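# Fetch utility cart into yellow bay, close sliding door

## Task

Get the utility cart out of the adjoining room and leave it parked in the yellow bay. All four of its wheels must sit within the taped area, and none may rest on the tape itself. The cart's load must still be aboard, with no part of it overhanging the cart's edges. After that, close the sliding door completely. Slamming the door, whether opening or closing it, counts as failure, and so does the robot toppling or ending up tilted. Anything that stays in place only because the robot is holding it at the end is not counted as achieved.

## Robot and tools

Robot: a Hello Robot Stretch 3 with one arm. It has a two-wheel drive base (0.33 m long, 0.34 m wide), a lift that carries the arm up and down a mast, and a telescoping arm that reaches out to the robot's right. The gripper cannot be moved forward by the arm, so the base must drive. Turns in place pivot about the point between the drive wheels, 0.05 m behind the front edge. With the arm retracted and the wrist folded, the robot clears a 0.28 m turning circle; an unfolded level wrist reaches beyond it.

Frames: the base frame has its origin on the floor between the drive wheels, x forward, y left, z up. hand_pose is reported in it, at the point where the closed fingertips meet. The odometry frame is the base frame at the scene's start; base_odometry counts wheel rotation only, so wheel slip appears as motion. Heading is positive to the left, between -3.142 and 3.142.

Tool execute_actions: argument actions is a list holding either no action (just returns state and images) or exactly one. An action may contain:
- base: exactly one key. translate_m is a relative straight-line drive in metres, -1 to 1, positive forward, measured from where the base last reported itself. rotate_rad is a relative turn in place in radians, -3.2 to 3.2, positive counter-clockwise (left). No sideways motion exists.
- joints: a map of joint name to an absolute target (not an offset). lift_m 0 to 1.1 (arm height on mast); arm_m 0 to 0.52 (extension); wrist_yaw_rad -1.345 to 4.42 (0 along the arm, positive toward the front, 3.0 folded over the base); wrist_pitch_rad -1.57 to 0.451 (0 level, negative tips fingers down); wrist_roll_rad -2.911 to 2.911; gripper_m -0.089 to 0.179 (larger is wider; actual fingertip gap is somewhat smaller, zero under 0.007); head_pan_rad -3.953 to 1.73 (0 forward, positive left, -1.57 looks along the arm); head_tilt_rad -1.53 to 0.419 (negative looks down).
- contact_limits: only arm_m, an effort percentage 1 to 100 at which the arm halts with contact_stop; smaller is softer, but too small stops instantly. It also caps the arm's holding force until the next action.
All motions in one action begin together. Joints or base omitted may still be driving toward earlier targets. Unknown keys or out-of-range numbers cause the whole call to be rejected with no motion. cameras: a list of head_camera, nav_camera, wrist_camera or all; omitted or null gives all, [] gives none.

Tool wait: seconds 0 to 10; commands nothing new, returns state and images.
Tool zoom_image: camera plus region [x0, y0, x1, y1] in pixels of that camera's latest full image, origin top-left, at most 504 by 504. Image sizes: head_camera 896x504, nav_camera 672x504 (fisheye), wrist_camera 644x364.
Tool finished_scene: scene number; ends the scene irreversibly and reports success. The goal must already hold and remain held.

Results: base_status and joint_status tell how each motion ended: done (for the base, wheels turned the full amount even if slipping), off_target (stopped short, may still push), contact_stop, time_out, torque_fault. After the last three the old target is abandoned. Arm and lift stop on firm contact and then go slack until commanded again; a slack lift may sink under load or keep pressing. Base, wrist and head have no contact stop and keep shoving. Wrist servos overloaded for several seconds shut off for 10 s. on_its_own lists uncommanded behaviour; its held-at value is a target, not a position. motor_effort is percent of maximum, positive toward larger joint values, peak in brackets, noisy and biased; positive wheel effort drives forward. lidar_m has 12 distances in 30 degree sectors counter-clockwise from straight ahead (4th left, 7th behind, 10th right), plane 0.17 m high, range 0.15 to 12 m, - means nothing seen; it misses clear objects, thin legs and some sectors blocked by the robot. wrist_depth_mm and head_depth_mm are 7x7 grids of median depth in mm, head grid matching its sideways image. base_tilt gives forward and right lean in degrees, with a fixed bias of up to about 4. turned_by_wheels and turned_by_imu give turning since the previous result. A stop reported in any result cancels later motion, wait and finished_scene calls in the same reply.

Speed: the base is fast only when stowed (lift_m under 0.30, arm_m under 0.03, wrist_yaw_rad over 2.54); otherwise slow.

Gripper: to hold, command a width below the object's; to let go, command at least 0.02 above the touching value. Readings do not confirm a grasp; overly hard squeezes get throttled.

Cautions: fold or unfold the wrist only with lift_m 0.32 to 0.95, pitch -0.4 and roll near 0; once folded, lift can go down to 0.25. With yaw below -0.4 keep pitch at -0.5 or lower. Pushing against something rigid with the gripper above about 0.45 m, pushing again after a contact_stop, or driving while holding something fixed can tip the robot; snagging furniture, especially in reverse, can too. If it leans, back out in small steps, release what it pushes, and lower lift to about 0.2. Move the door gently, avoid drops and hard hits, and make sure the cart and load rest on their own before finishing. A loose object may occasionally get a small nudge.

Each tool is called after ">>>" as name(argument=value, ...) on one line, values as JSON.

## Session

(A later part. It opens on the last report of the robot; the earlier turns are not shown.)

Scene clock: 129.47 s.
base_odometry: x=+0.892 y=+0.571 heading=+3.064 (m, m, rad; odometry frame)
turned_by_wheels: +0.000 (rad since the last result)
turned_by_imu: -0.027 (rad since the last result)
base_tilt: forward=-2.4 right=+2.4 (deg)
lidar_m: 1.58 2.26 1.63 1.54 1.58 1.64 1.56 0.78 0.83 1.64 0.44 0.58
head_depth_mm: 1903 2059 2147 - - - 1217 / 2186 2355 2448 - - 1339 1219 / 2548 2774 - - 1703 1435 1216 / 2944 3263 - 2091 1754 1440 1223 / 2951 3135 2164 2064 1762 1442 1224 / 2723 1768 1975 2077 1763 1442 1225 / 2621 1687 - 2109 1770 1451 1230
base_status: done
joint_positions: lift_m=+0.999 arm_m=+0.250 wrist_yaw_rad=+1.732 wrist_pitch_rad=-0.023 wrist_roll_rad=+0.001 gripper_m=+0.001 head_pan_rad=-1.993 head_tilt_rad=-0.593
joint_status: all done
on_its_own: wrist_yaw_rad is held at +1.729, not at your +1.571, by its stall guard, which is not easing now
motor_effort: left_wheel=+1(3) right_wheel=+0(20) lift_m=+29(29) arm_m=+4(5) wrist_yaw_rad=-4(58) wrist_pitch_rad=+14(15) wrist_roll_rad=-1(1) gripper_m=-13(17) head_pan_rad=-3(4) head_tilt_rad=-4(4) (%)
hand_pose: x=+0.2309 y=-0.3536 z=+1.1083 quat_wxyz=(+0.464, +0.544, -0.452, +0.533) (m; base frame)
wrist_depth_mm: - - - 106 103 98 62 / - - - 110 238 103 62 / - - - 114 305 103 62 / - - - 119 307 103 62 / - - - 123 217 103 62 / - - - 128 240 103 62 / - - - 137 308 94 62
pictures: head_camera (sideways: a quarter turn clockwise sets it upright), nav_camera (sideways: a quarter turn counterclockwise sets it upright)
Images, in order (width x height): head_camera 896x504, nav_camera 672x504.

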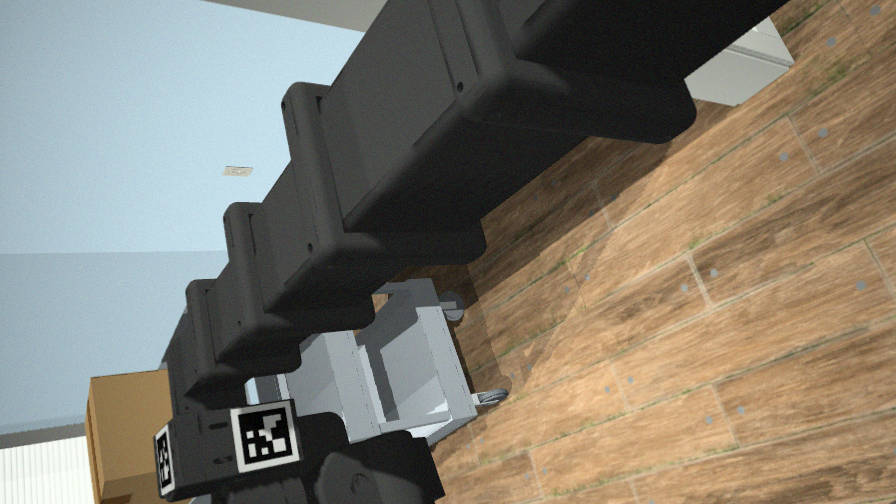

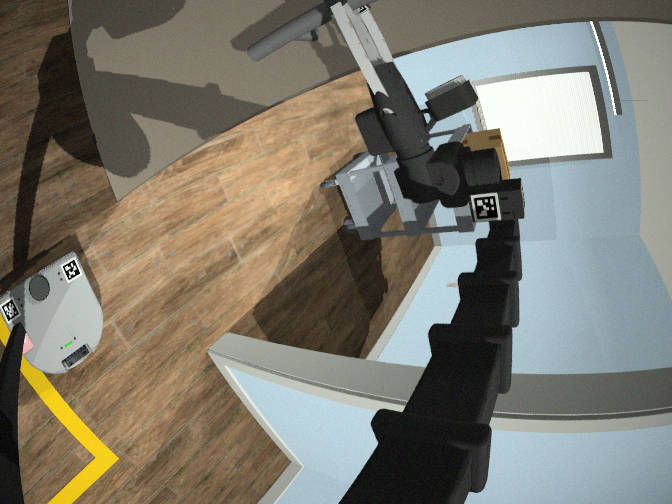

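>>> execute_actions(actions=[{"joints":{"arm_m":0.207,"wrist_yaw_rad":1.6}}], cameras=[])

>>> execute_actions(actions=[{"base":{"translate_m":0.1},"joints":{"arm_m":0.2,"wrist_yaw_rad":1.58,"head_pan_rad":-0.9,"head_tilt_rad":-0.7}}], cameras=["nav_camera","head_camera"])

Scene clock: 135.47 s.
base_odometry: x=+0.892 y=+0.571 heading=+3.064 (m, m, rad; odometry frame)
turned_by_wheels: +0.000 (rad since the last result)
turned_by_imu: +0.000 (rad since the last result)
base_tilt: forward=-2.4 right=+2.4 (deg)
lidar_m: 1.58 2.26 1.62 1.54 1.58 1.65 1.56 0.78 0.83 1.64 0.44 0.57
head_depth_mm: 1908 2040 2139 - - - 1211 / 2178 2376 2533 - - 1340 1216 / 2521 2730 - - 1691 1429 1221 / 2937 3162 - 2144 1758 1453 1225 / 2867 3069 2138 2092 1747 1443 1230 / 2710 1788 2049 2075 1761 1441 1227 / 2602 1703 - 2050 1769 1458 1223
base_status: not commanded
joint_positions: lift_m=+0.999 arm_m=+0.208 wrist_yaw_rad=+1.572 wrist_pitch_rad=-0.022 wrist_roll_rad=+0.001 gripper_m=+0.001 head_pan_rad=-1.993 head_tilt_rad=-0.593
joint_status: wrist_yaw_rad off_target (ended at +1.572, target +1.600); the others done
on_its_own: wrist_yaw_rad is at rest, and its effort (+36) is outside its rest range (-12 to +12)
motor_effort: left_wheel=-2(2) right_wheel=+5(8) lift_m=+29(29) arm_m=-6(7) wrist_yaw_rad=+36(73) wrist_pitch_rad=+14(15) wrist_roll_rad=+0(1) gripper_m=-14(16) head_pan_rad=-4(4) head_tilt_rad=-4(4) (%)
hand_pose: x=+0.2343 y=-0.3522 z=+1.1084 quat_wxyz=(+0.505, +0.506, -0.494, +0.494) (m; base frame)
wrist_depth_mm: - - - 106 106 106 75 / - - - 110 187 111 76 / - - - 114 214 112 76 / - - - 119 219 113 77 / - - - 123 177 115 77 / - - - 128 267 116 78 / - - - 138 235 109 78
pictures: none
No camera images: the call's "cameras" was empty. Leave "cameras" out to get every camera's image.

Scene clock: 137.47 s.
base_odometry: x=+0.792 y=+0.578 heading=+3.064 (m, m, rad; odometry frame)
turned_by_wheels: +0.000 (rad since the last result)
turned_by_imu: -0.001 (rad since the last result)
base_tilt: forward=-2.4 right=+2.4 (deg)
lidar_m: 1.55 2.16 1.63 1.55 1.58 1.75 1.66 0.86 1.72 1.64 0.44 0.57
head_depth_mm: 339 375 405 499 1560 1344 1162 / 303 355 422 515 602 763 1145 / 384 425 502 553 671 830 1070 / 410 464 535 626 759 961 1147 / 441 505 587 701 872 1152 1174 / 478 552 652 797 1025 1303 1174 / 521 608 732 922 1249 1368 1174
base_status: done
joint_positions: lift_m=+0.999 arm_m=+0.200 wrist_yaw_rad=+1.544 wrist_pitch_rad=-0.023 wrist_roll_rad=+0.001 gripper_m=+0.001 head_pan_rad=-0.907 head_tilt_rad=-0.691
joint_status: wrist_yaw_rad off_target (ended at +1.544, target +1.580); the others done
on_its_own: wrist_yaw_rad is held at +1.541, not at your +1.580, by its stall guard, which is not easing now
motor_effort: left_wheel=+0(7) right_wheel=+1(29) lift_m=+29(29) arm_m=-2(5) wrist_yaw_rad=-3(42) wrist_pitch_rad=+14(14) wrist_roll_rad=-1(1) gripper_m=-11(15) head_pan_rad=+5(51) head_tilt_rad=-5(18) (%)
hand_pose: x=+0.2342 y=-0.3522 z=+1.1082 quat_wxyz=(+0.513, +0.499, -0.501, +0.487) (m; base frame)
wrist_depth_mm: - - - 105 107 107 74 / - - - 110 176 108 74 / - - - 115 201 109 75 / - - - 119 206 111 76 / - - - 123 177 112 76 / - - - 129 193 114 77 / - - - 137 223 108 78
pictures: head_camera (sideways: a quarter turn clockwise sets it upright), nav_camera (sideways: a quarter turn counterclockwise sets it upright)
Images, in order (width x height): head_camera 896x504, nav_camera 672x504.

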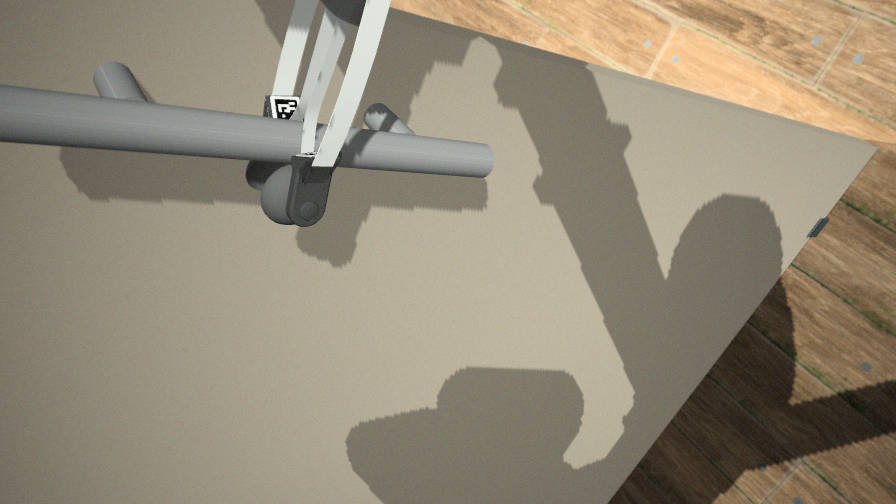

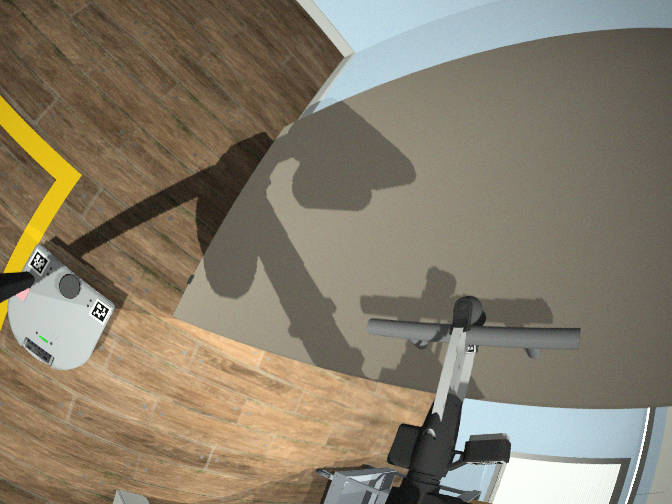

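>>> execute_actions(actions=[{"joints":{"gripper_m":0.055,"wrist_yaw_rad":1.56}}], cameras=[])

>>> execute_actions(actions=[{"base":{"translate_m":-0.12},"joints":{"head_pan_rad":-1.9,"head_tilt_rad":-0.5}}])

Scene clock: 141.47 s.
base_odometry: x=+0.792 y=+0.578 heading=+3.064 (m, m, rad; odometry frame)
turned_by_wheels: +0.000 (rad since the last result)
turned_by_imu: +0.000 (rad since the last result)
base_tilt: forward=-2.4 right=+2.4 (deg)
lidar_m: 1.55 2.15 1.64 1.55 1.59 1.76 1.66 0.86 1.71 1.64 0.44 0.57
head_depth_mm: 339 374 411 499 1546 1347 1169 / 303 354 426 515 601 762 1148 / 383 424 470 552 672 823 1075 / 410 463 541 625 760 961 1148 / 442 502 585 700 870 1148 1182 / 478 551 649 793 1023 1304 1183 / 519 607 731 920 1246 1361 1178
base_status: not commanded
joint_positions: lift_m=+0.999 arm_m=+0.200 wrist_yaw_rad=+1.558 wrist_pitch_rad=-0.023 wrist_roll_rad=+0.001 gripper_m=+0.055 head_pan_rad=-0.907 head_tilt_rad=-0.691
joint_status: all done
motor_effort: left_wheel=+0(0) right_wheel=+0(0) lift_m=+29(29) arm_m=-3(2) wrist_yaw_rad=+3(18) wrist_pitch_rad=+14(14) wrist_roll_rad=-1(1) gripper_m=-1(90) head_pan_rad=+5(4) head_tilt_rad=-5(6) (%)
hand_pose: x=+0.2342 y=-0.3485 z=+1.1082 quat_wxyz=(+0.509, +0.503, -0.497, +0.491) (m; base frame)
wrist_depth_mm: - - - 106 107 107 76 / - - - 110 186 112 77 / - - - 115 213 113 77 / - - - 119 215 115 78 / - - - 123 195 116 78 / - - - 129 264 110 79 / - - - 136 230 120 80
pictures: none
No camera images: the call's "cameras" was empty. Leave "cameras" out to get every camera's image.

Scene clock: 143.63 s.
base_odometry: x=+0.912 y=+0.569 heading=+3.064 (m, m, rad; odometry frame)
turned_by_wheels: +0.000 (rad since the last result)
turned_by_imu: +0.001 (rad since the last result)
base_tilt: forward=-2.4 right=+2.4 (deg)
lidar_m: 1.58 2.28 1.63 1.54 1.58 1.63 1.54 0.76 0.80 1.63 0.49 0.58
head_depth_mm: 2138 2267 2372 - - - 1182 / 2495 2653 2747 - - 1533 1278 / 2933 3185 3220 - 1845 1525 1275 / 2920 3205 - 2169 1937 1531 1280 / 2815 1958 - 2135 1932 1543 1293 / 2716 1810 - - 1878 1548 1279 / 2616 2838 3058 2802 1863 1543 1286
base_status: done
joint_positions: lift_m=+0.999 arm_m=+0.200 wrist_yaw_rad=+1.558 wrist_pitch_rad=-0.023 wrist_roll_rad=+0.001 gripper_m=+0.055 head_pan_rad=-1.893 head_tilt_rad=-0.507
joint_status: all done
motor_effort: left_wheel=+1(3) right_wheel=-1(4) lift_m=+29(29) arm_m=-2(3) wrist_yaw_rad=+2(2) wrist_pitch_rad=+14(14) wrist_roll_rad=+0(1) gripper_m=+0(1) head_pan_rad=-4(51) head_tilt_rad=+4(23) (%)
hand_pose: x=+0.2342 y=-0.3485 z=+1.1083 quat_wxyz=(+0.509, +0.503, -0.497, +0.491) (m; base frame)
wrist_depth_mm: - - - 426 224 164 - / - - - 230 222 171 - / - - - 463 236 179 - / - - - 490 240 186 - / - - - 509 215 341 - / - - - 536 268 353 - / - - - - 256 370 -
pictures: head_camera (sideways: a quarter turn clockwise sets it upright), nav_camera (sideways: a quarter turn counterclockwise sets it upright), wrist_camera
Images, in order (width x height): head_camera 896x504, nav_camera 672x504, wrist_camera 644x364.

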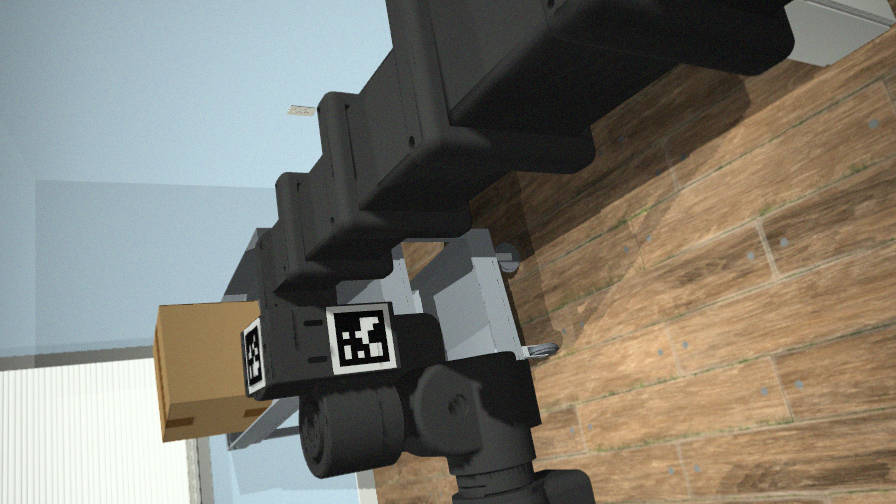

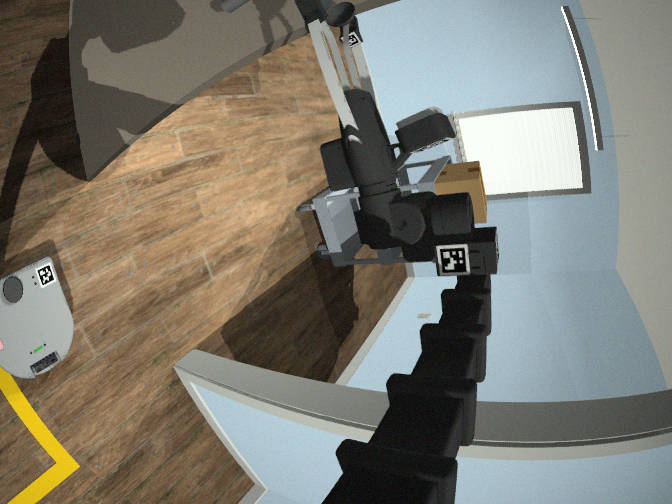

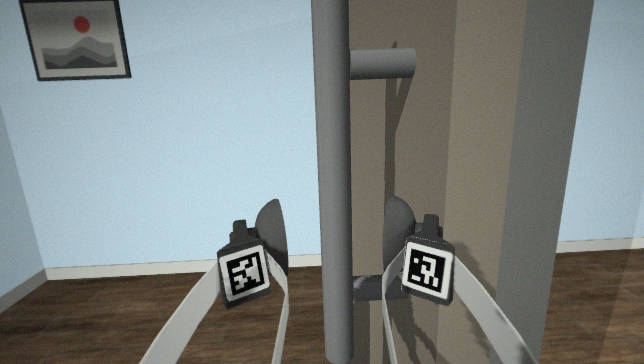

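>>> execute_actions(actions=[{"base":{"translate_m":-0.2},"joints":{"arm_m":0.0,"wrist_yaw_rad":1.571}}], cameras=[])

>>> execute_actions(actions=[{"base":{"rotate_rad":-1.60},"joints":{"lift_m":0.40,"wrist_roll_rad":1.571,"gripper_m":0.12,"head_pan_rad":0.0,"head_tilt_rad":-0.5}}])

Scene clock: 157.53 s.
base_odometry: x=+1.111 y=+0.554 heading=+3.064 (m, m, rad; odometry frame)
turned_by_wheels: +0.000 (rad since the last result)
turned_by_imu: +0.001 (rad since the last result)
base_tilt: forward=-2.4 right=+2.4 (deg)
lidar_m: 1.43 2.30 1.62 1.53 1.57 1.42 1.35 0.74 0.63 1.62 3.30 0.62
head_depth_mm: 529 560 595 630 - - 1090 / 2188 2321 2466 748 - - 1015 / 2607 2817 3042 2839 - - 1249 / 2904 3207 3475 2828 - - - / 2828 3099 2024 2113 2071 - - / 2708 1849 2036 1990 1972 - - / 2627 1739 1828 2271 1947 1528 1349
base_status: done
joint_positions: lift_m=+0.999 arm_m=+0.002 wrist_yaw_rad=+1.571 wrist_pitch_rad=-0.023 wrist_roll_rad=+0.001 gripper_m=+0.055 head_pan_rad=-1.893 head_tilt_rad=-0.507
joint_status: all done
joint sent to its limit — the command would take arm_m past its lower limit, so that joint was sent only as far as its limit.
motor_effort: left_wheel=+1(2) right_wheel=+0(5) lift_m=+29(29) arm_m=-3(3) wrist_yaw_rad=+1(5) wrist_pitch_rad=+14(14) wrist_roll_rad=-1(1) gripper_m=+0(0) head_pan_rad=-4(4) head_tilt_rad=+4(5) (%)
hand_pose: x=+0.2343 y=-0.1472 z=+1.1083 quat_wxyz=(+0.506, +0.506, -0.494, +0.494) (m; base frame)
wrist_depth_mm: - - - - 876 449 359 / - - - - 887 417 373 / - - - - 927 428 376 / - - - - 935 448 520 / - - - - 840 465 - / - - - - - 472 - / - - - - - 503 -
pictures: none
No camera images: the call's "cameras" was empty. Leave "cameras" out to get every camera's image.

Scene clock: 163.83 s.
base_odometry: x=+1.111 y=+0.554 heading=+1.464 (m, m, rad; odometry frame)
turned_by_wheels: -1.600 (rad since the last result)
turned_by_imu: -1.605 (rad since the last result)
base_tilt: forward=-2.3 right=+2.4 (deg)
lidar_m: 1.62 3.29 0.62 1.33 2.35 1.63 1.53 1.56 1.43 1.35 0.76 0.62
head_depth_mm: 2788 3049 3225 2541 1924 1538 1247 / 2768 3037 3199 2422 1910 1530 1264 / 2749 1910 2006 2058 1906 1539 1282 / 2745 1812 1881 2071 1918 1537 1274 / 2687 2944 3148 2542 1926 1537 1284 / 2702 2972 3201 2603 1931 1547 1283 / 2655 2931 3198 2598 1939 1555 1289
base_status: done
joint_positions: lift_m=+0.401 arm_m=+0.002 wrist_yaw_rad=+1.571 wrist_pitch_rad=-0.021 wrist_roll_rad=+1.570 gripper_m=+0.120 head_pan_rad=-0.007 head_tilt_rad=-0.507
joint_status: all done
motor_effort: left_wheel=+2(6) right_wheel=-3(4) lift_m=+11(26) arm_m=-2(3) wrist_yaw_rad=+1(0) wrist_pitch_rad=+13(14) wrist_roll_rad=+0(1) gripper_m=+0(92) head_pan_rad=+5(51) head_tilt_rad=+4(5) (%)
hand_pose: x=+0.2343 y=-0.1471 z=+0.5096 quat_wxyz=(+0.008, +0.707, -0.707, -0.007) (m; base frame)
wrist_depth_mm: 469 482 492 502 514 775 533 / - - - - - 884 597 / - - - - - 901 611 / - - - - - 903 603 / - - - - - 787 607 / - - - - - - 609 / - - - - - 918 574
pictures: head_camera (sideways: a quarter turn clockwise sets it upright), nav_camera (sideways: a quarter turn counterclockwise sets it upright), wrist_camera
Images, in order (width x height): head_camera 896x504, nav_camera 672x504, wrist_camera 644x364.

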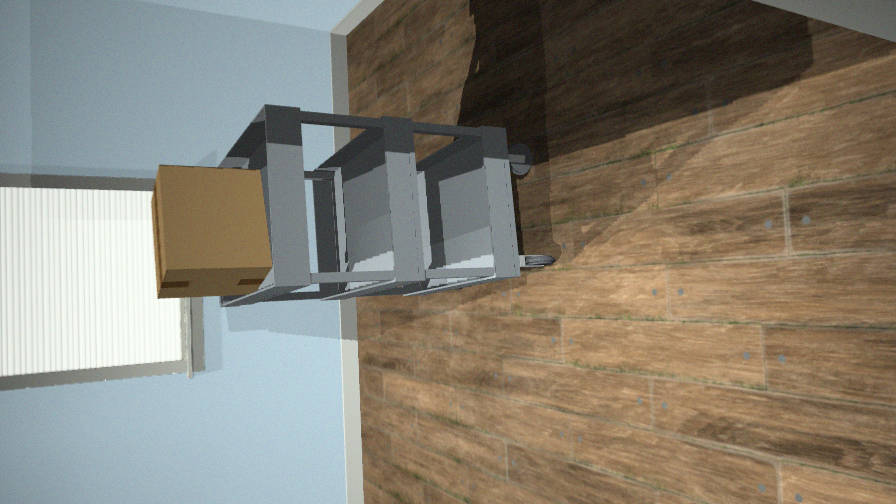

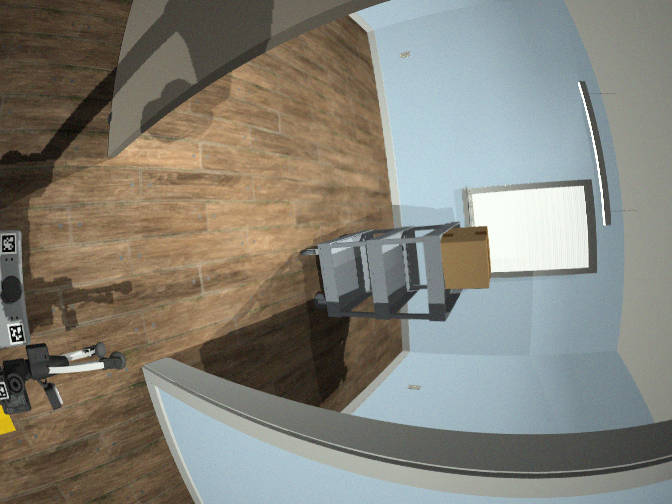

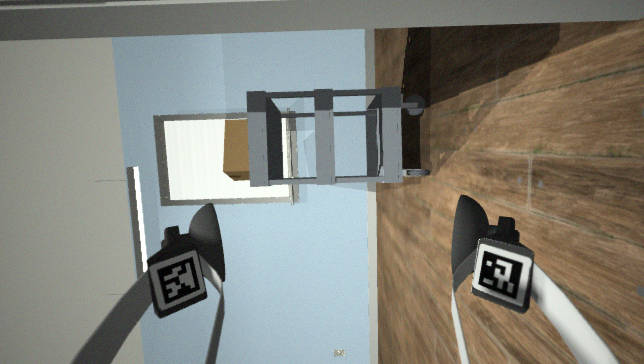

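>>> execute_actions(actions=[{"base":{"translate_m":1.0},"joints":{"head_tilt_rad":-0.8}}])

Scene clock: 183.83 s.
base_odometry: x=+1.218 y=+1.548 heading=+1.464 (m, m, rad; odometry frame)
turned_by_wheels: +0.000 (rad since the last result)
turned_by_imu: +0.000 (rad since the last result)
base_tilt: forward=-2.4 right=+2.4 (deg)
lidar_m: 0.63 2.29 2.65 2.11 0.77 0.73 2.52 0.50 0.49 1.16 1.30 0.70
head_depth_mm: 2040 1014 798 1074 1441 1279 1133 / 853 983 851 1110 1311 1289 1151 / 819 944 781 1117 1319 1293 1133 / 797 895 768 1118 1264 1295 1140 / 819 956 862 1657 1464 1294 1138 / 1944 2203 2183 1787 1497 1299 1143 / 1932 2189 2207 1787 1503 1289 1145
base_status: done
joint_positions: lift_m=+0.401 arm_m=+0.002 wrist_yaw_rad=+1.571 wrist_pitch_rad=-0.021 wrist_roll_rad=+1.570 gripper_m=+0.120 head_pan_rad=-0.007 head_tilt_rad=-0.790
joint_status: all done
motor_effort: left_wheel=+2(7) right_wheel=-3(5) lift_m=+11(11) arm_m=-3(2) wrist_yaw_rad=+0(0) wrist_pitch_rad=+13(13) wrist_roll_rad=+1(0) gripper_m=+0(1) head_pan_rad=+4(5) head_tilt_rad=-6(32) (%)
hand_pose: x=+0.2343 y=-0.1471 z=+0.5096 quat_wxyz=(+0.008, +0.707, -0.707, -0.007) (m; base frame)
wrist_depth_mm: - - - - - 795 594 / - 584 944 580 - 574 597 / - 582 939 588 - 577 607 / - 598 926 588 - 588 605 / - 854 - 589 - 590 593 / - - - 614 - - 584 / - - - - - 916 575
pictures: head_camera (sideways: a quarter turn clockwise sets it upright), nav_camera (sideways: a quarter turn counterclockwise sets it upright), wrist_camera
Images, in order (width x height): head_camera 896x504, nav_camera 672x504, wrist_camera 644x364.

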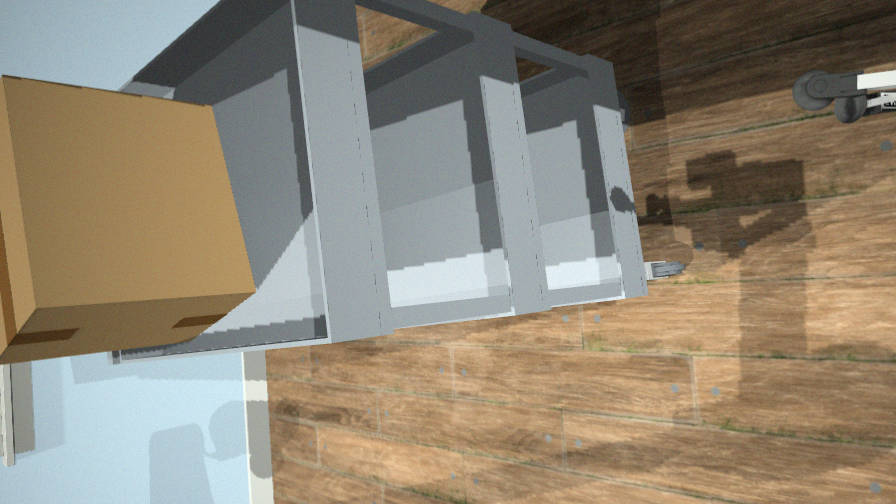

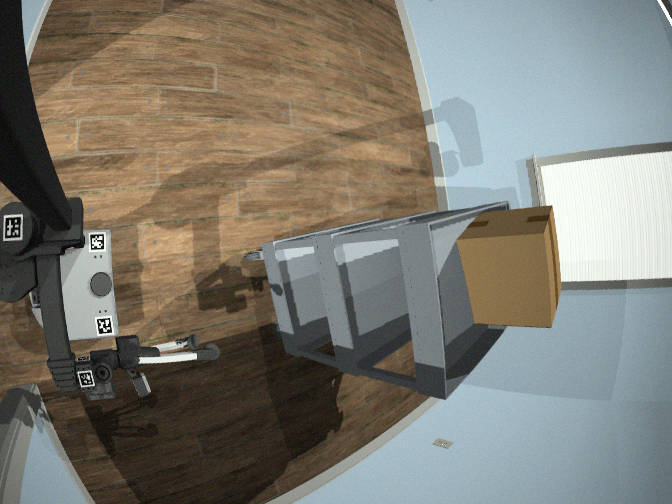

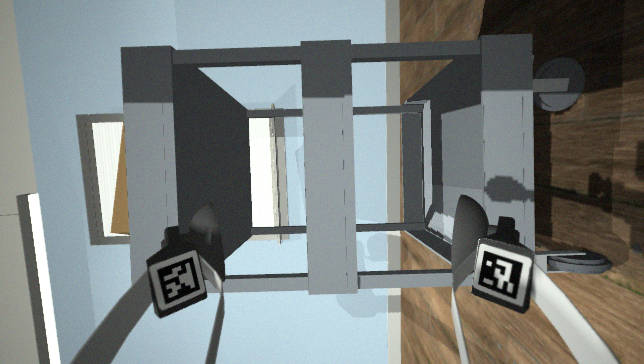

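>>> execute_actions(actions=[{"base":{"rotate_rad":0.2},"joints":{"arm_m":0.06}}], cameras=[])

>>> execute_actions(actions=[{"base":{"translate_m":0.28}}])

Scene clock: 194.03 s.
base_odometry: x=+1.218 y=+1.548 heading=+1.664 (m, m, rad; odometry frame)
turned_by_wheels: +0.200 (rad since the last result)
turned_by_imu: +0.201 (rad since the last result)
base_tilt: forward=-2.4 right=+2.3 (deg)
lidar_m: 0.63 2.42 2.52 1.04 0.73 2.56 2.53 0.49 0.62 1.27 1.37 0.65
head_depth_mm: 791 899 820 1106 1253 1259 1146 / 777 876 823 1109 1258 1283 1129 / 849 941 827 1082 1255 1280 1136 / 1966 2257 2098 1714 1468 1291 1139 / 2016 2313 2173 1777 1491 1292 1140 / 2026 2337 2190 1777 1507 1291 1141 / 2060 2392 2181 1784 1506 1299 1140
base_status: done
joint_positions: lift_m=+0.401 arm_m=+0.060 wrist_yaw_rad=+1.571 wrist_pitch_rad=-0.021 wrist_roll_rad=+1.570 gripper_m=+0.120 head_pan_rad=-0.007 head_tilt_rad=-0.790
joint_status: all done
motor_effort: left_wheel=-2(4) right_wheel=+2(5) lift_m=+12(11) arm_m=+4(5) wrist_yaw_rad=+0(1) wrist_pitch_rad=+13(13) wrist_roll_rad=+0(0) gripper_m=+1(1) head_pan_rad=+4(5) head_tilt_rad=-6(6) (%)
hand_pose: x=+0.2343 y=-0.2047 z=+0.5096 quat_wxyz=(+0.008, +0.707, -0.707, -0.007) (m; base frame)
wrist_depth_mm: - 513 - 509 - 508 536 / - 525 947 521 - 530 562 / - 546 937 547 - 548 604 / - 566 918 562 - 557 605 / - 588 - 590 - 584 563 / - - - - - - 602 / - - - - - 909 568
pictures: none
No camera images: the call's "cameras" was empty. Leave "cameras" out to get every camera's image.

Scene clock: 197.90 s.
base_odometry: x=+1.192 y=+1.827 heading=+1.664 (m, m, rad; odometry frame)
turned_by_wheels: +0.000 (rad since the last result)
turned_by_imu: +0.000 (rad since the last result)
base_tilt: forward=-2.4 right=+2.4 (deg)
lidar_m: 0.35 2.12 2.50 1.77 0.90 0.93 2.81 0.74 1.07 1.31 0.49 0.36
head_depth_mm: 648 595 707 670 560 842 1072 / 655 590 686 673 565 844 1090 / 1615 742 777 673 572 832 1080 / 1721 1983 2153 1787 1484 1267 1137 / 1751 1997 2183 1767 1493 1292 1142 / 1776 2054 2183 1782 1517 1297 1137 / 1794 2083 2208 1782 1507 1302 1147
base_status: done
joint_positions: lift_m=+0.401 arm_m=+0.060 wrist_yaw_rad=+1.571 wrist_pitch_rad=-0.021 wrist_roll_rad=+1.570 gripper_m=+0.120 head_pan_rad=-0.007 head_tilt_rad=-0.790
joint_status: not commanded
motor_effort: left_wheel=-2(2) right_wheel=+2(5) lift_m=+11(11) arm_m=+4(4) wrist_yaw_rad=+0(1) wrist_pitch_rad=+13(13) wrist_roll_rad=+1(0) gripper_m=+0(1) head_pan_rad=+5(5) head_tilt_rad=-6(6) (%)
hand_pose: x=+0.2343 y=-0.2047 z=+0.5096 quat_wxyz=(+0.008, +0.707, -0.707, -0.007) (m; base frame)
wrist_depth_mm: 333 481 - 248 799 616 420 / 333 468 - 257 850 630 425 / 328 478 - 265 849 636 426 / 331 465 879 272 864 650 429 / 328 436 - 284 - 559 426 / 324 408 - 293 - - 413 / 313 331 327 310 318 322 322
pictures: head_camera (sideways: a quarter turn clockwise sets it upright), nav_camera (sideways: a quarter turn counterclockwise sets it upright), wrist_camera
Images, in order (width x height): head_camera 896x504, nav_camera 672x504, wrist_camera 644x364.

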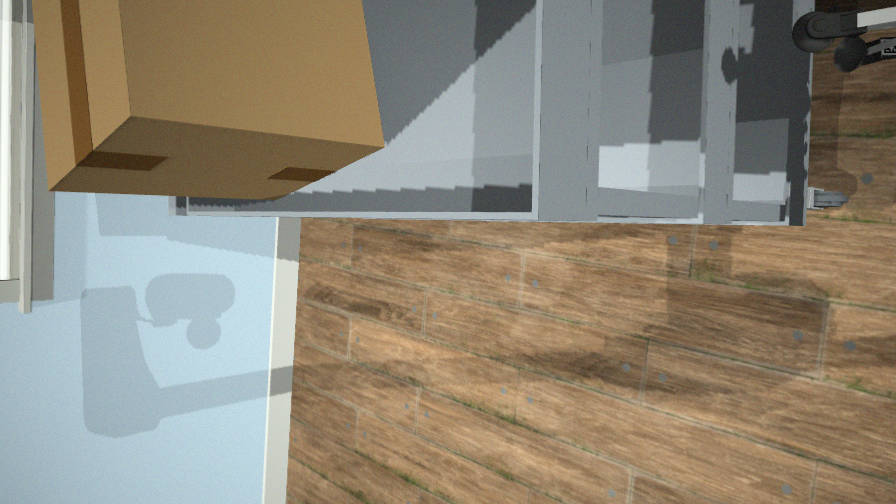

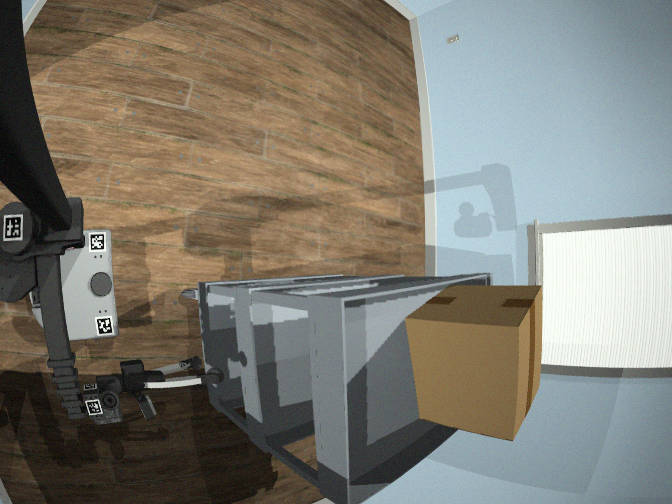

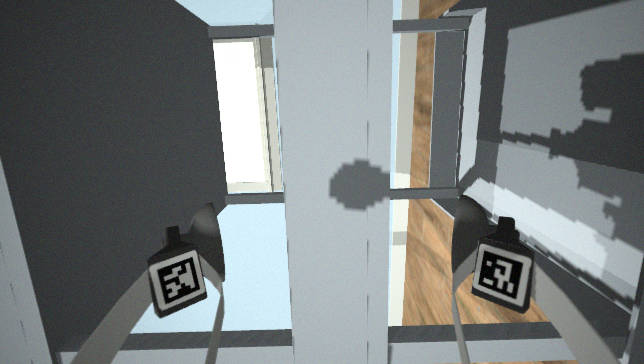

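>>> execute_actions(actions=[{"joints":{"arm_m":0.10,"head_tilt_rad":-0.95,"head_pan_rad":-0.2}}], cameras=[])

>>> execute_actions(actions=[{"base":{"translate_m":0.13}}])

Scene clock: 210.60 s.
base_odometry: x=+1.192 y=+1.827 heading=+1.664 (m, m, rad; odometry frame)
turned_by_wheels: +0.000 (rad since the last result)
turned_by_imu: +0.000 (rad since the last result)
base_tilt: forward=-2.4 right=+2.4 (deg)
lidar_m: 0.35 2.13 2.49 1.78 0.90 0.93 2.80 0.74 1.08 1.30 0.49 0.36
head_depth_mm: 626 744 678 623 903 1201 1110 / 596 712 680 594 891 1195 1103 / 568 675 685 613 897 1186 1100 / 562 671 685 584 865 1184 1107 / 747 818 1727 1524 1373 1226 1108 / 1795 2069 1830 1575 1380 1231 1110 / 1783 2043 1826 1568 1386 1232 1110
base_status: not commanded
joint_positions: lift_m=+0.401 arm_m=+0.100 wrist_yaw_rad=+1.571 wrist_pitch_rad=-0.021 wrist_roll_rad=+1.570 gripper_m=+0.120 head_pan_rad=-0.193 head_tilt_rad=-0.938
joint_status: all done
motor_effort: left_wheel=-2(2) right_wheel=+1(1) lift_m=+11(11) arm_m=+4(4) wrist_yaw_rad=+1(1) wrist_pitch_rad=+13(13) wrist_roll_rad=+0(0) gripper_m=+1(1) head_pan_rad=-5(26) head_tilt_rad=-7(26) (%)
hand_pose: x=+0.2343 y=-0.2447 z=+0.5096 quat_wxyz=(+0.008, +0.707, -0.707, -0.007) (m; base frame)
wrist_depth_mm: 334 483 - 247 778 601 419 / 332 482 - 256 823 633 419 / 331 473 - 263 864 645 424 / 329 461 - 273 901 659 422 / 328 430 - 285 - 562 430 / 326 402 - 294 - - 435 / 311 - - 303 - 873 388
pictures: none
No camera images: the call's "cameras" was empty. Leave "cameras" out to get every camera's image.

Scene clock: 212.87 s.
base_odometry: x=+1.179 y=+1.956 heading=+1.664 (m, m, rad; odometry frame)
turned_by_wheels: +0.000 (rad since the last result)
turned_by_imu: +0.000 (rad since the last result)
base_tilt: forward=-2.4 right=+2.4 (deg)
lidar_m: 0.23 1.99 2.47 2.12 0.99 0.99 2.93 0.86 1.29 1.32 0.31 0.23
head_depth_mm: 478 578 662 586 534 996 1116 / 465 546 650 589 536 989 1101 / 455 517 633 589 529 807 1101 / 478 562 656 593 528 982 1107 / 788 822 1736 1545 1368 1234 1107 / 1671 1973 1830 1574 1373 1232 1108 / 1669 1932 1801 1572 1380 1232 1112
base_status: done
joint_positions: lift_m=+0.401 arm_m=+0.100 wrist_yaw_rad=+1.571 wrist_pitch_rad=-0.021 wrist_roll_rad=+1.570 gripper_m=+0.120 head_pan_rad=-0.193 head_tilt_rad=-0.938
joint_status: not commanded
motor_effort: left_wheel=-2(3) right_wheel=+2(5) lift_m=+11(11) arm_m=+3(4) wrist_yaw_rad=+0(0) wrist_pitch_rad=+13(13) wrist_roll_rad=+0(0) gripper_m=+0(0) head_pan_rad=-4(4) head_tilt_rad=-7(7) (%)
hand_pose: x=+0.2343 y=-0.2447 z=+0.5096 quat_wxyz=(+0.008, +0.707, -0.707, -0.007) (m; base frame)
wrist_depth_mm: 334 479 661 127 128 615 421 / 336 480 664 132 132 621 420 / 334 471 645 136 137 636 425 / 331 470 711 141 142 629 428 / 327 433 699 146 146 561 427 / 326 403 - 152 153 - 428 / 322 - - 159 158 928 401
pictures: head_camera (sideways: a quarter turn clockwise sets it upright), nav_camera (sideways: a quarter turn counterclockwise sets it upright), wrist_camera
Images, in order (width x height): head_camera 896x504, nav_camera 672x504, wrist_camera 644x364.

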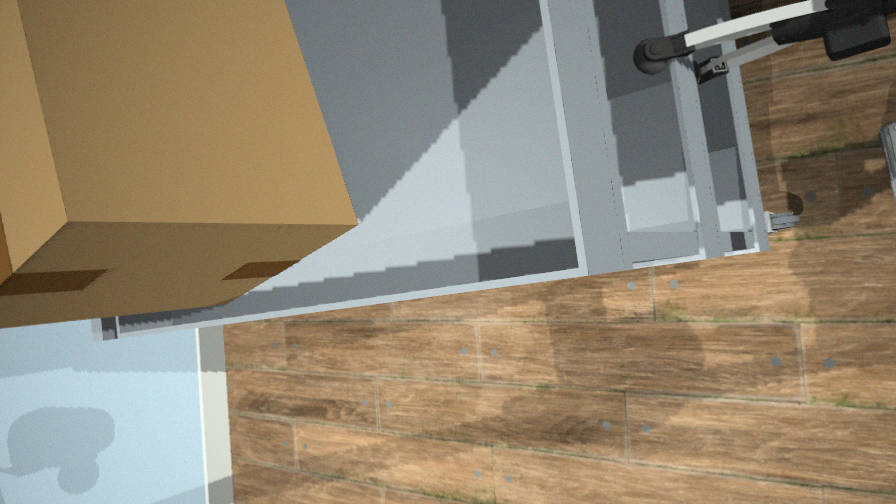

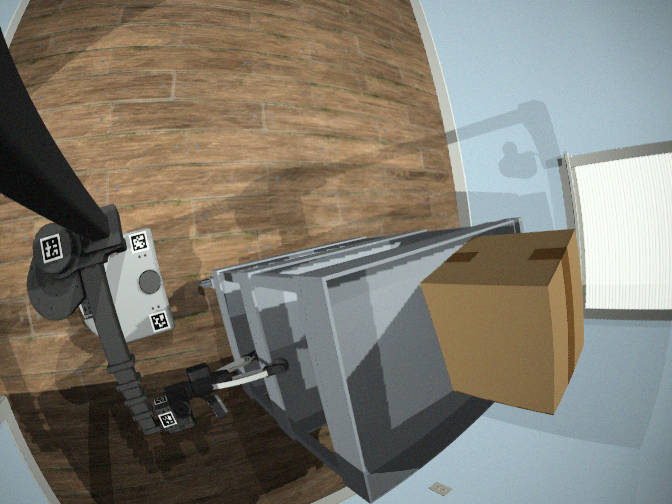

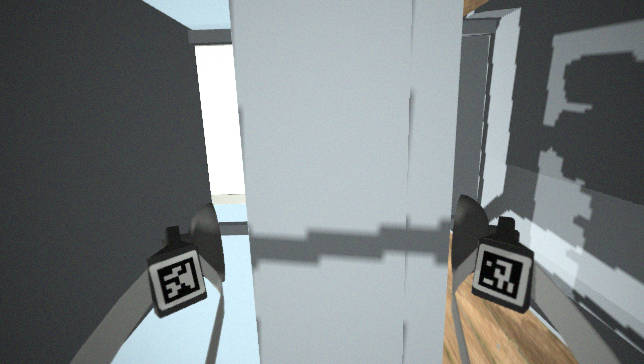

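>>> execute_actions(actions=[{"base":{"translate_m":0.015}}], cameras=[])

>>> execute_actions(actions=[{"joints":{"gripper_m":0.045}}], cameras=["wrist_camera","head_camera"])

Scene clock: 216.97 s.
base_odometry: x=+1.178 y=+1.971 heading=+1.664 (m, m, rad; odometry frame)
turned_by_wheels: +0.000 (rad since the last result)
turned_by_imu: +0.000 (rad since the last result)
base_tilt: forward=-2.4 right=+2.4 (deg)
lidar_m: 0.21 1.97 2.47 2.17 1.01 0.99 2.95 0.88 1.31 1.32 0.29 0.22
head_depth_mm: 468 557 657 587 526 803 1109 / 455 526 636 590 526 805 1098 / 442 498 611 590 519 798 1100 / 475 554 657 593 521 929 1090 / 810 829 1728 1533 1375 1226 1108 / 1655 1937 1805 1562 1383 1226 1113 / 1647 1942 1825 1568 1374 1233 1112
base_status: done
joint_positions: lift_m=+0.401 arm_m=+0.100 wrist_yaw_rad=+1.571 wrist_pitch_rad=-0.021 wrist_roll_rad=+1.570 gripper_m=+0.120 head_pan_rad=-0.193 head_tilt_rad=-0.938
joint_status: not commanded
motor_effort: left_wheel=-2(4) right_wheel=+1(6) lift_m=+11(11) arm_m=+4(4) wrist_yaw_rad=+0(1) wrist_pitch_rad=+13(14) wrist_roll_rad=+0(0) gripper_m=+0(1) head_pan_rad=-5(5) head_tilt_rad=-7(7) (%)
hand_pose: x=+0.2343 y=-0.2447 z=+0.5094 quat_wxyz=(+0.008, +0.707, -0.707, -0.007) (m; base frame)
wrist_depth_mm: 337 482 115 113 114 564 415 / 334 476 119 117 117 585 417 / 330 475 123 122 121 592 427 / 329 460 643 126 126 591 427 / 327 437 132 131 131 565 432 / 326 403 - 136 136 - 428 / 323 - - 142 142 929 396
pictures: none
No camera images: the call's "cameras" was empty. Leave "cameras" out to get every camera's image.

Scene clock: 218.20 s.
base_odometry: x=+1.178 y=+1.971 heading=+1.664 (m, m, rad; odometry frame)
turned_by_wheels: +0.000 (rad since the last result)
turned_by_imu: +0.000 (rad since the last result)
base_tilt: forward=-2.4 right=+2.4 (deg)
lidar_m: 0.21 1.97 2.48 2.16 1.01 0.99 2.94 0.88 1.31 1.32 0.29 0.22
head_depth_mm: 467 558 657 585 526 804 1113 / 455 526 638 588 526 806 1094 / 442 498 612 589 519 797 1103 / 475 553 655 591 522 928 1098 / 809 828 1736 1523 1375 1220 1106 / 1671 1946 1816 1566 1378 1237 1114 / 1652 1925 1833 1579 1385 1229 1113
base_status: not commanded
joint_positions: lift_m=+0.400 arm_m=+0.100 wrist_yaw_rad=+1.571 wrist_pitch_rad=-0.038 wrist_roll_rad=+1.570 gripper_m=+0.047 head_pan_rad=-0.193 head_tilt_rad=-0.938
joint_status: all done
motor_effort: left_wheel=-2(2) right_wheel=+2(1) lift_m=+13(13) arm_m=+3(4) wrist_yaw_rad=+1(0) wrist_pitch_rad=+23(28) wrist_roll_rad=+0(0) gripper_m=-33(100) head_pan_rad=-4(5) head_tilt_rad=-7(7) (%)
hand_pose: x=+0.2338 y=-0.2447 z=+0.5050 quat_wxyz=(+0.014, +0.707, -0.707, -0.013) (m; base frame)
wrist_depth_mm: 347 506 114 114 115 565 410 / 345 498 119 118 118 597 414 / 348 485 123 122 123 611 410 / 338 488 127 126 127 621 414 / 338 486 131 131 132 560 420 / 336 438 136 136 137 857 421 / 329 - - 142 143 890 383
pictures: head_camera (sideways: a quarter turn clockwise sets it upright), wrist_camera
Images, in order (width x height): head_camera 896x504, wrist_camera 644x364.

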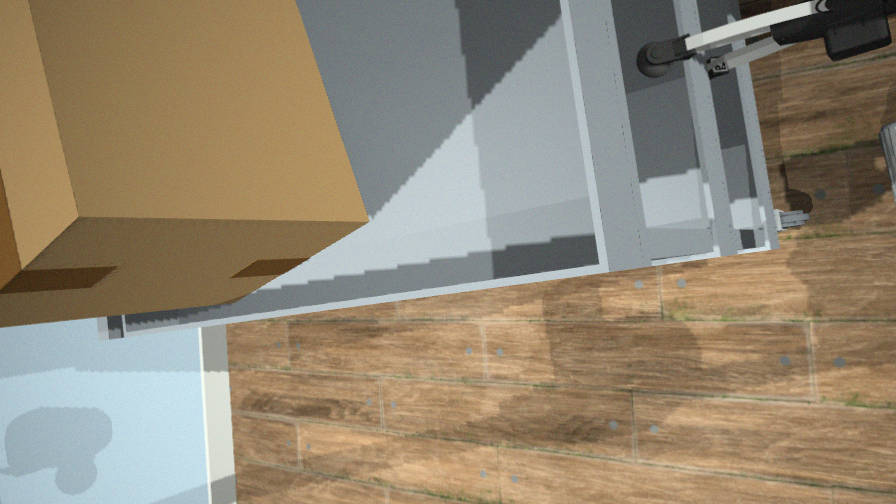

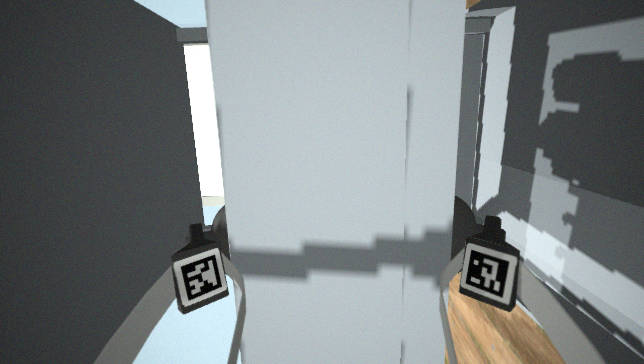

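>>> execute_actions(actions=[{"base":{"rotate_rad":-0.14}}], cameras=["nav_camera"])

>>> execute_actions(actions=[{"base":{"translate_m":-0.2}}], cameras=["nav_camera","head_camera"])

Scene clock: 226.47 s.
base_odometry: x=+1.178 y=+1.971 heading=+1.524 (m, m, rad; odometry frame)
turned_by_wheels: -0.140 (rad since the last result)
turned_by_imu: -0.138 (rad since the last result)
base_tilt: forward=-2.3 right=+2.4 (deg)
lidar_m: 0.18 1.88 2.54 2.44 1.16 1.00 2.94 0.88 1.12 1.32 0.29 0.19
head_depth_mm: 496 612 674 584 526 1033 1107 / 467 555 654 587 518 802 1099 / 446 508 626 587 518 768 1101 / 428 468 572 591 520 690 1089 / 447 516 647 617 1325 1227 1106 / 521 701 1741 1566 1372 1228 1110 / 1610 1876 1821 1572 1374 1229 1112
base_status: done
joint_positions: lift_m=+0.400 arm_m=+0.100 wrist_yaw_rad=+1.586 wrist_pitch_rad=-0.049 wrist_roll_rad=+1.579 gripper_m=+0.060 head_pan_rad=-0.194 head_tilt_rad=-0.940
joint_status: not commanded
on_its_own: gripper_m is held at +0.059, not at your +0.045, by its stall guard, which is not easing now; wrist_yaw_rad is at rest, and its effort (-18) is outside its rest range (-12 to +12)
motor_effort: left_wheel=+5(16) right_wheel=-11(40) lift_m=+15(15) arm_m=+4(4) wrist_yaw_rad=-18(47) wrist_pitch_rad=+30(31) wrist_roll_rad=-3(4) gripper_m=-24(26) head_pan_rad=-5(4) head_tilt_rad=-6(7) (%)
hand_pose: x=+0.2334 y=-0.2409 z=+0.5023 quat_wxyz=(+0.015, +0.712, -0.702, -0.020) (m; base frame)
wrist_depth_mm: 344 - 136 136 137 557 403 / 340 518 137 138 139 583 403 / 348 507 139 139 140 597 406 / 346 503 141 141 141 614 408 / 342 494 142 143 143 573 416 / 340 454 143 143 145 - 417 / 338 - - 145 146 904 405
pictures: nav_camera (sideways: a quarter turn counterclockwise sets it upright)
Images, in order (width x height): nav_camera 672x504.

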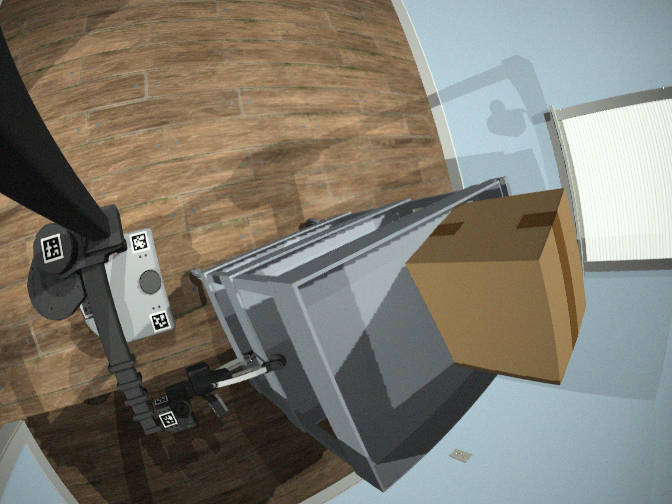

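Scene clock: 229.73 s.
base_odometry: x=+1.169 y=+1.771 heading=+1.524 (m, m, rad; odometry frame)
turned_by_wheels: +0.000 (rad since the last result)
turned_by_imu: +0.001 (rad since the last result)
base_tilt: forward=-2.3 right=+2.4 (deg)
lidar_m: 0.21 2.09 2.55 2.45 0.86 0.84 2.75 0.70 0.85 1.32 0.30 0.22
head_depth_mm: 473 574 662 586 533 1070 1108 / 458 537 647 587 524 806 1098 / 444 503 618 590 519 796 1106 / 462 538 646 592 529 992 1105 / 583 755 1681 1540 1373 1234 1107 / 1827 2054 1798 1566 1384 1237 1110 / 1787 2043 1823 1563 1379 1235 1121
base_status: done
joint_positions: lift_m=+0.400 arm_m=+0.100 wrist_yaw_rad=+1.527 wrist_pitch_rad=-0.048 wrist_roll_rad=+1.577 gripper_m=+0.060 head_pan_rad=-0.194 head_tilt_rad=-0.940
joint_status: not commanded
on_its_own: wrist_yaw_rad is held at +1.523, not at your +1.571, by its stall guard, which is not easing now; gripper_m is held at +0.059, not at your +0.045, by its stall guard, which is not easing now
motor_effort: left_wheel=+2(8) right_wheel=-6(34) lift_m=+15(15) arm_m=+0(4) wrist_yaw_rad=-5(40) wrist_pitch_rad=+30(29) wrist_roll_rad=-2(4) gripper_m=-24(25) head_pan_rad=-4(3) head_tilt_rad=-6(6) (%)
hand_pose: x=+0.2332 y=-0.2560 z=+0.5023 quat_wxyz=(+0.015, +0.691, -0.722, -0.020) (m; base frame)
wrist_depth_mm: 348 - 130 131 132 548 400 / 343 509 133 133 135 590 398 / 346 503 136 136 137 596 407 / 345 500 139 139 140 598 409 / 342 486 141 141 143 565 414 / 336 457 145 145 146 - 415 / 337 - - 148 150 883 396
pictures: head_camera (sideways: a quarter turn clockwise sets it upright), nav_camera (sideways: a quarter turn counterclockwise sets it upright)
Images, in order (width x height): head_camera 896x504, nav_camera 672x504.

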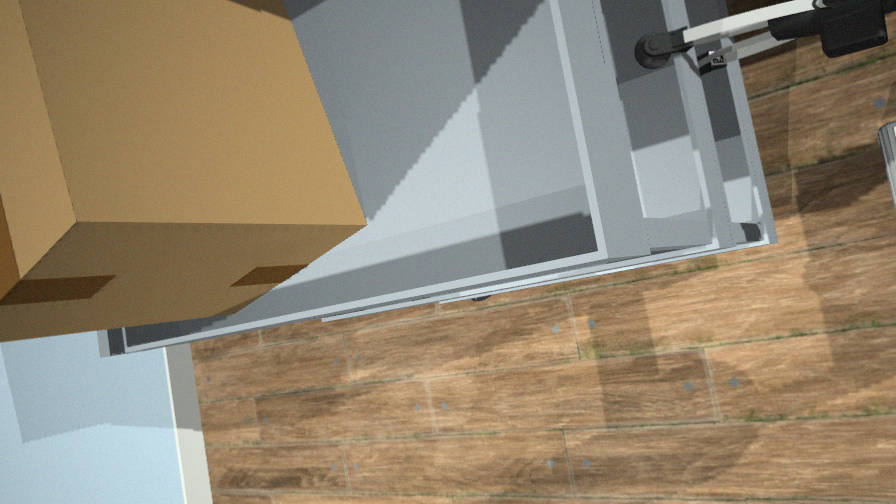

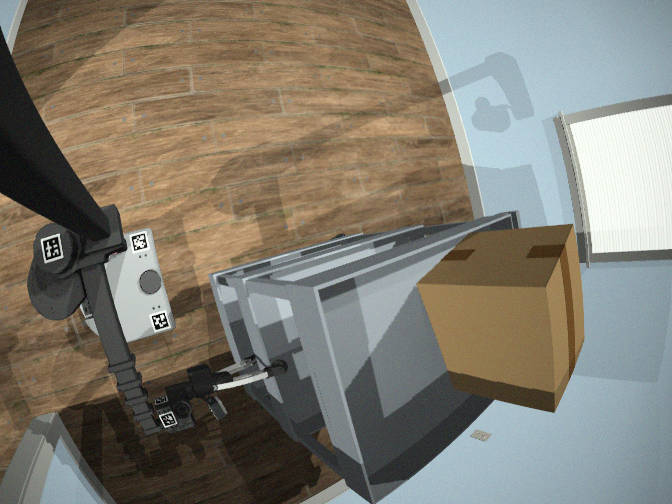

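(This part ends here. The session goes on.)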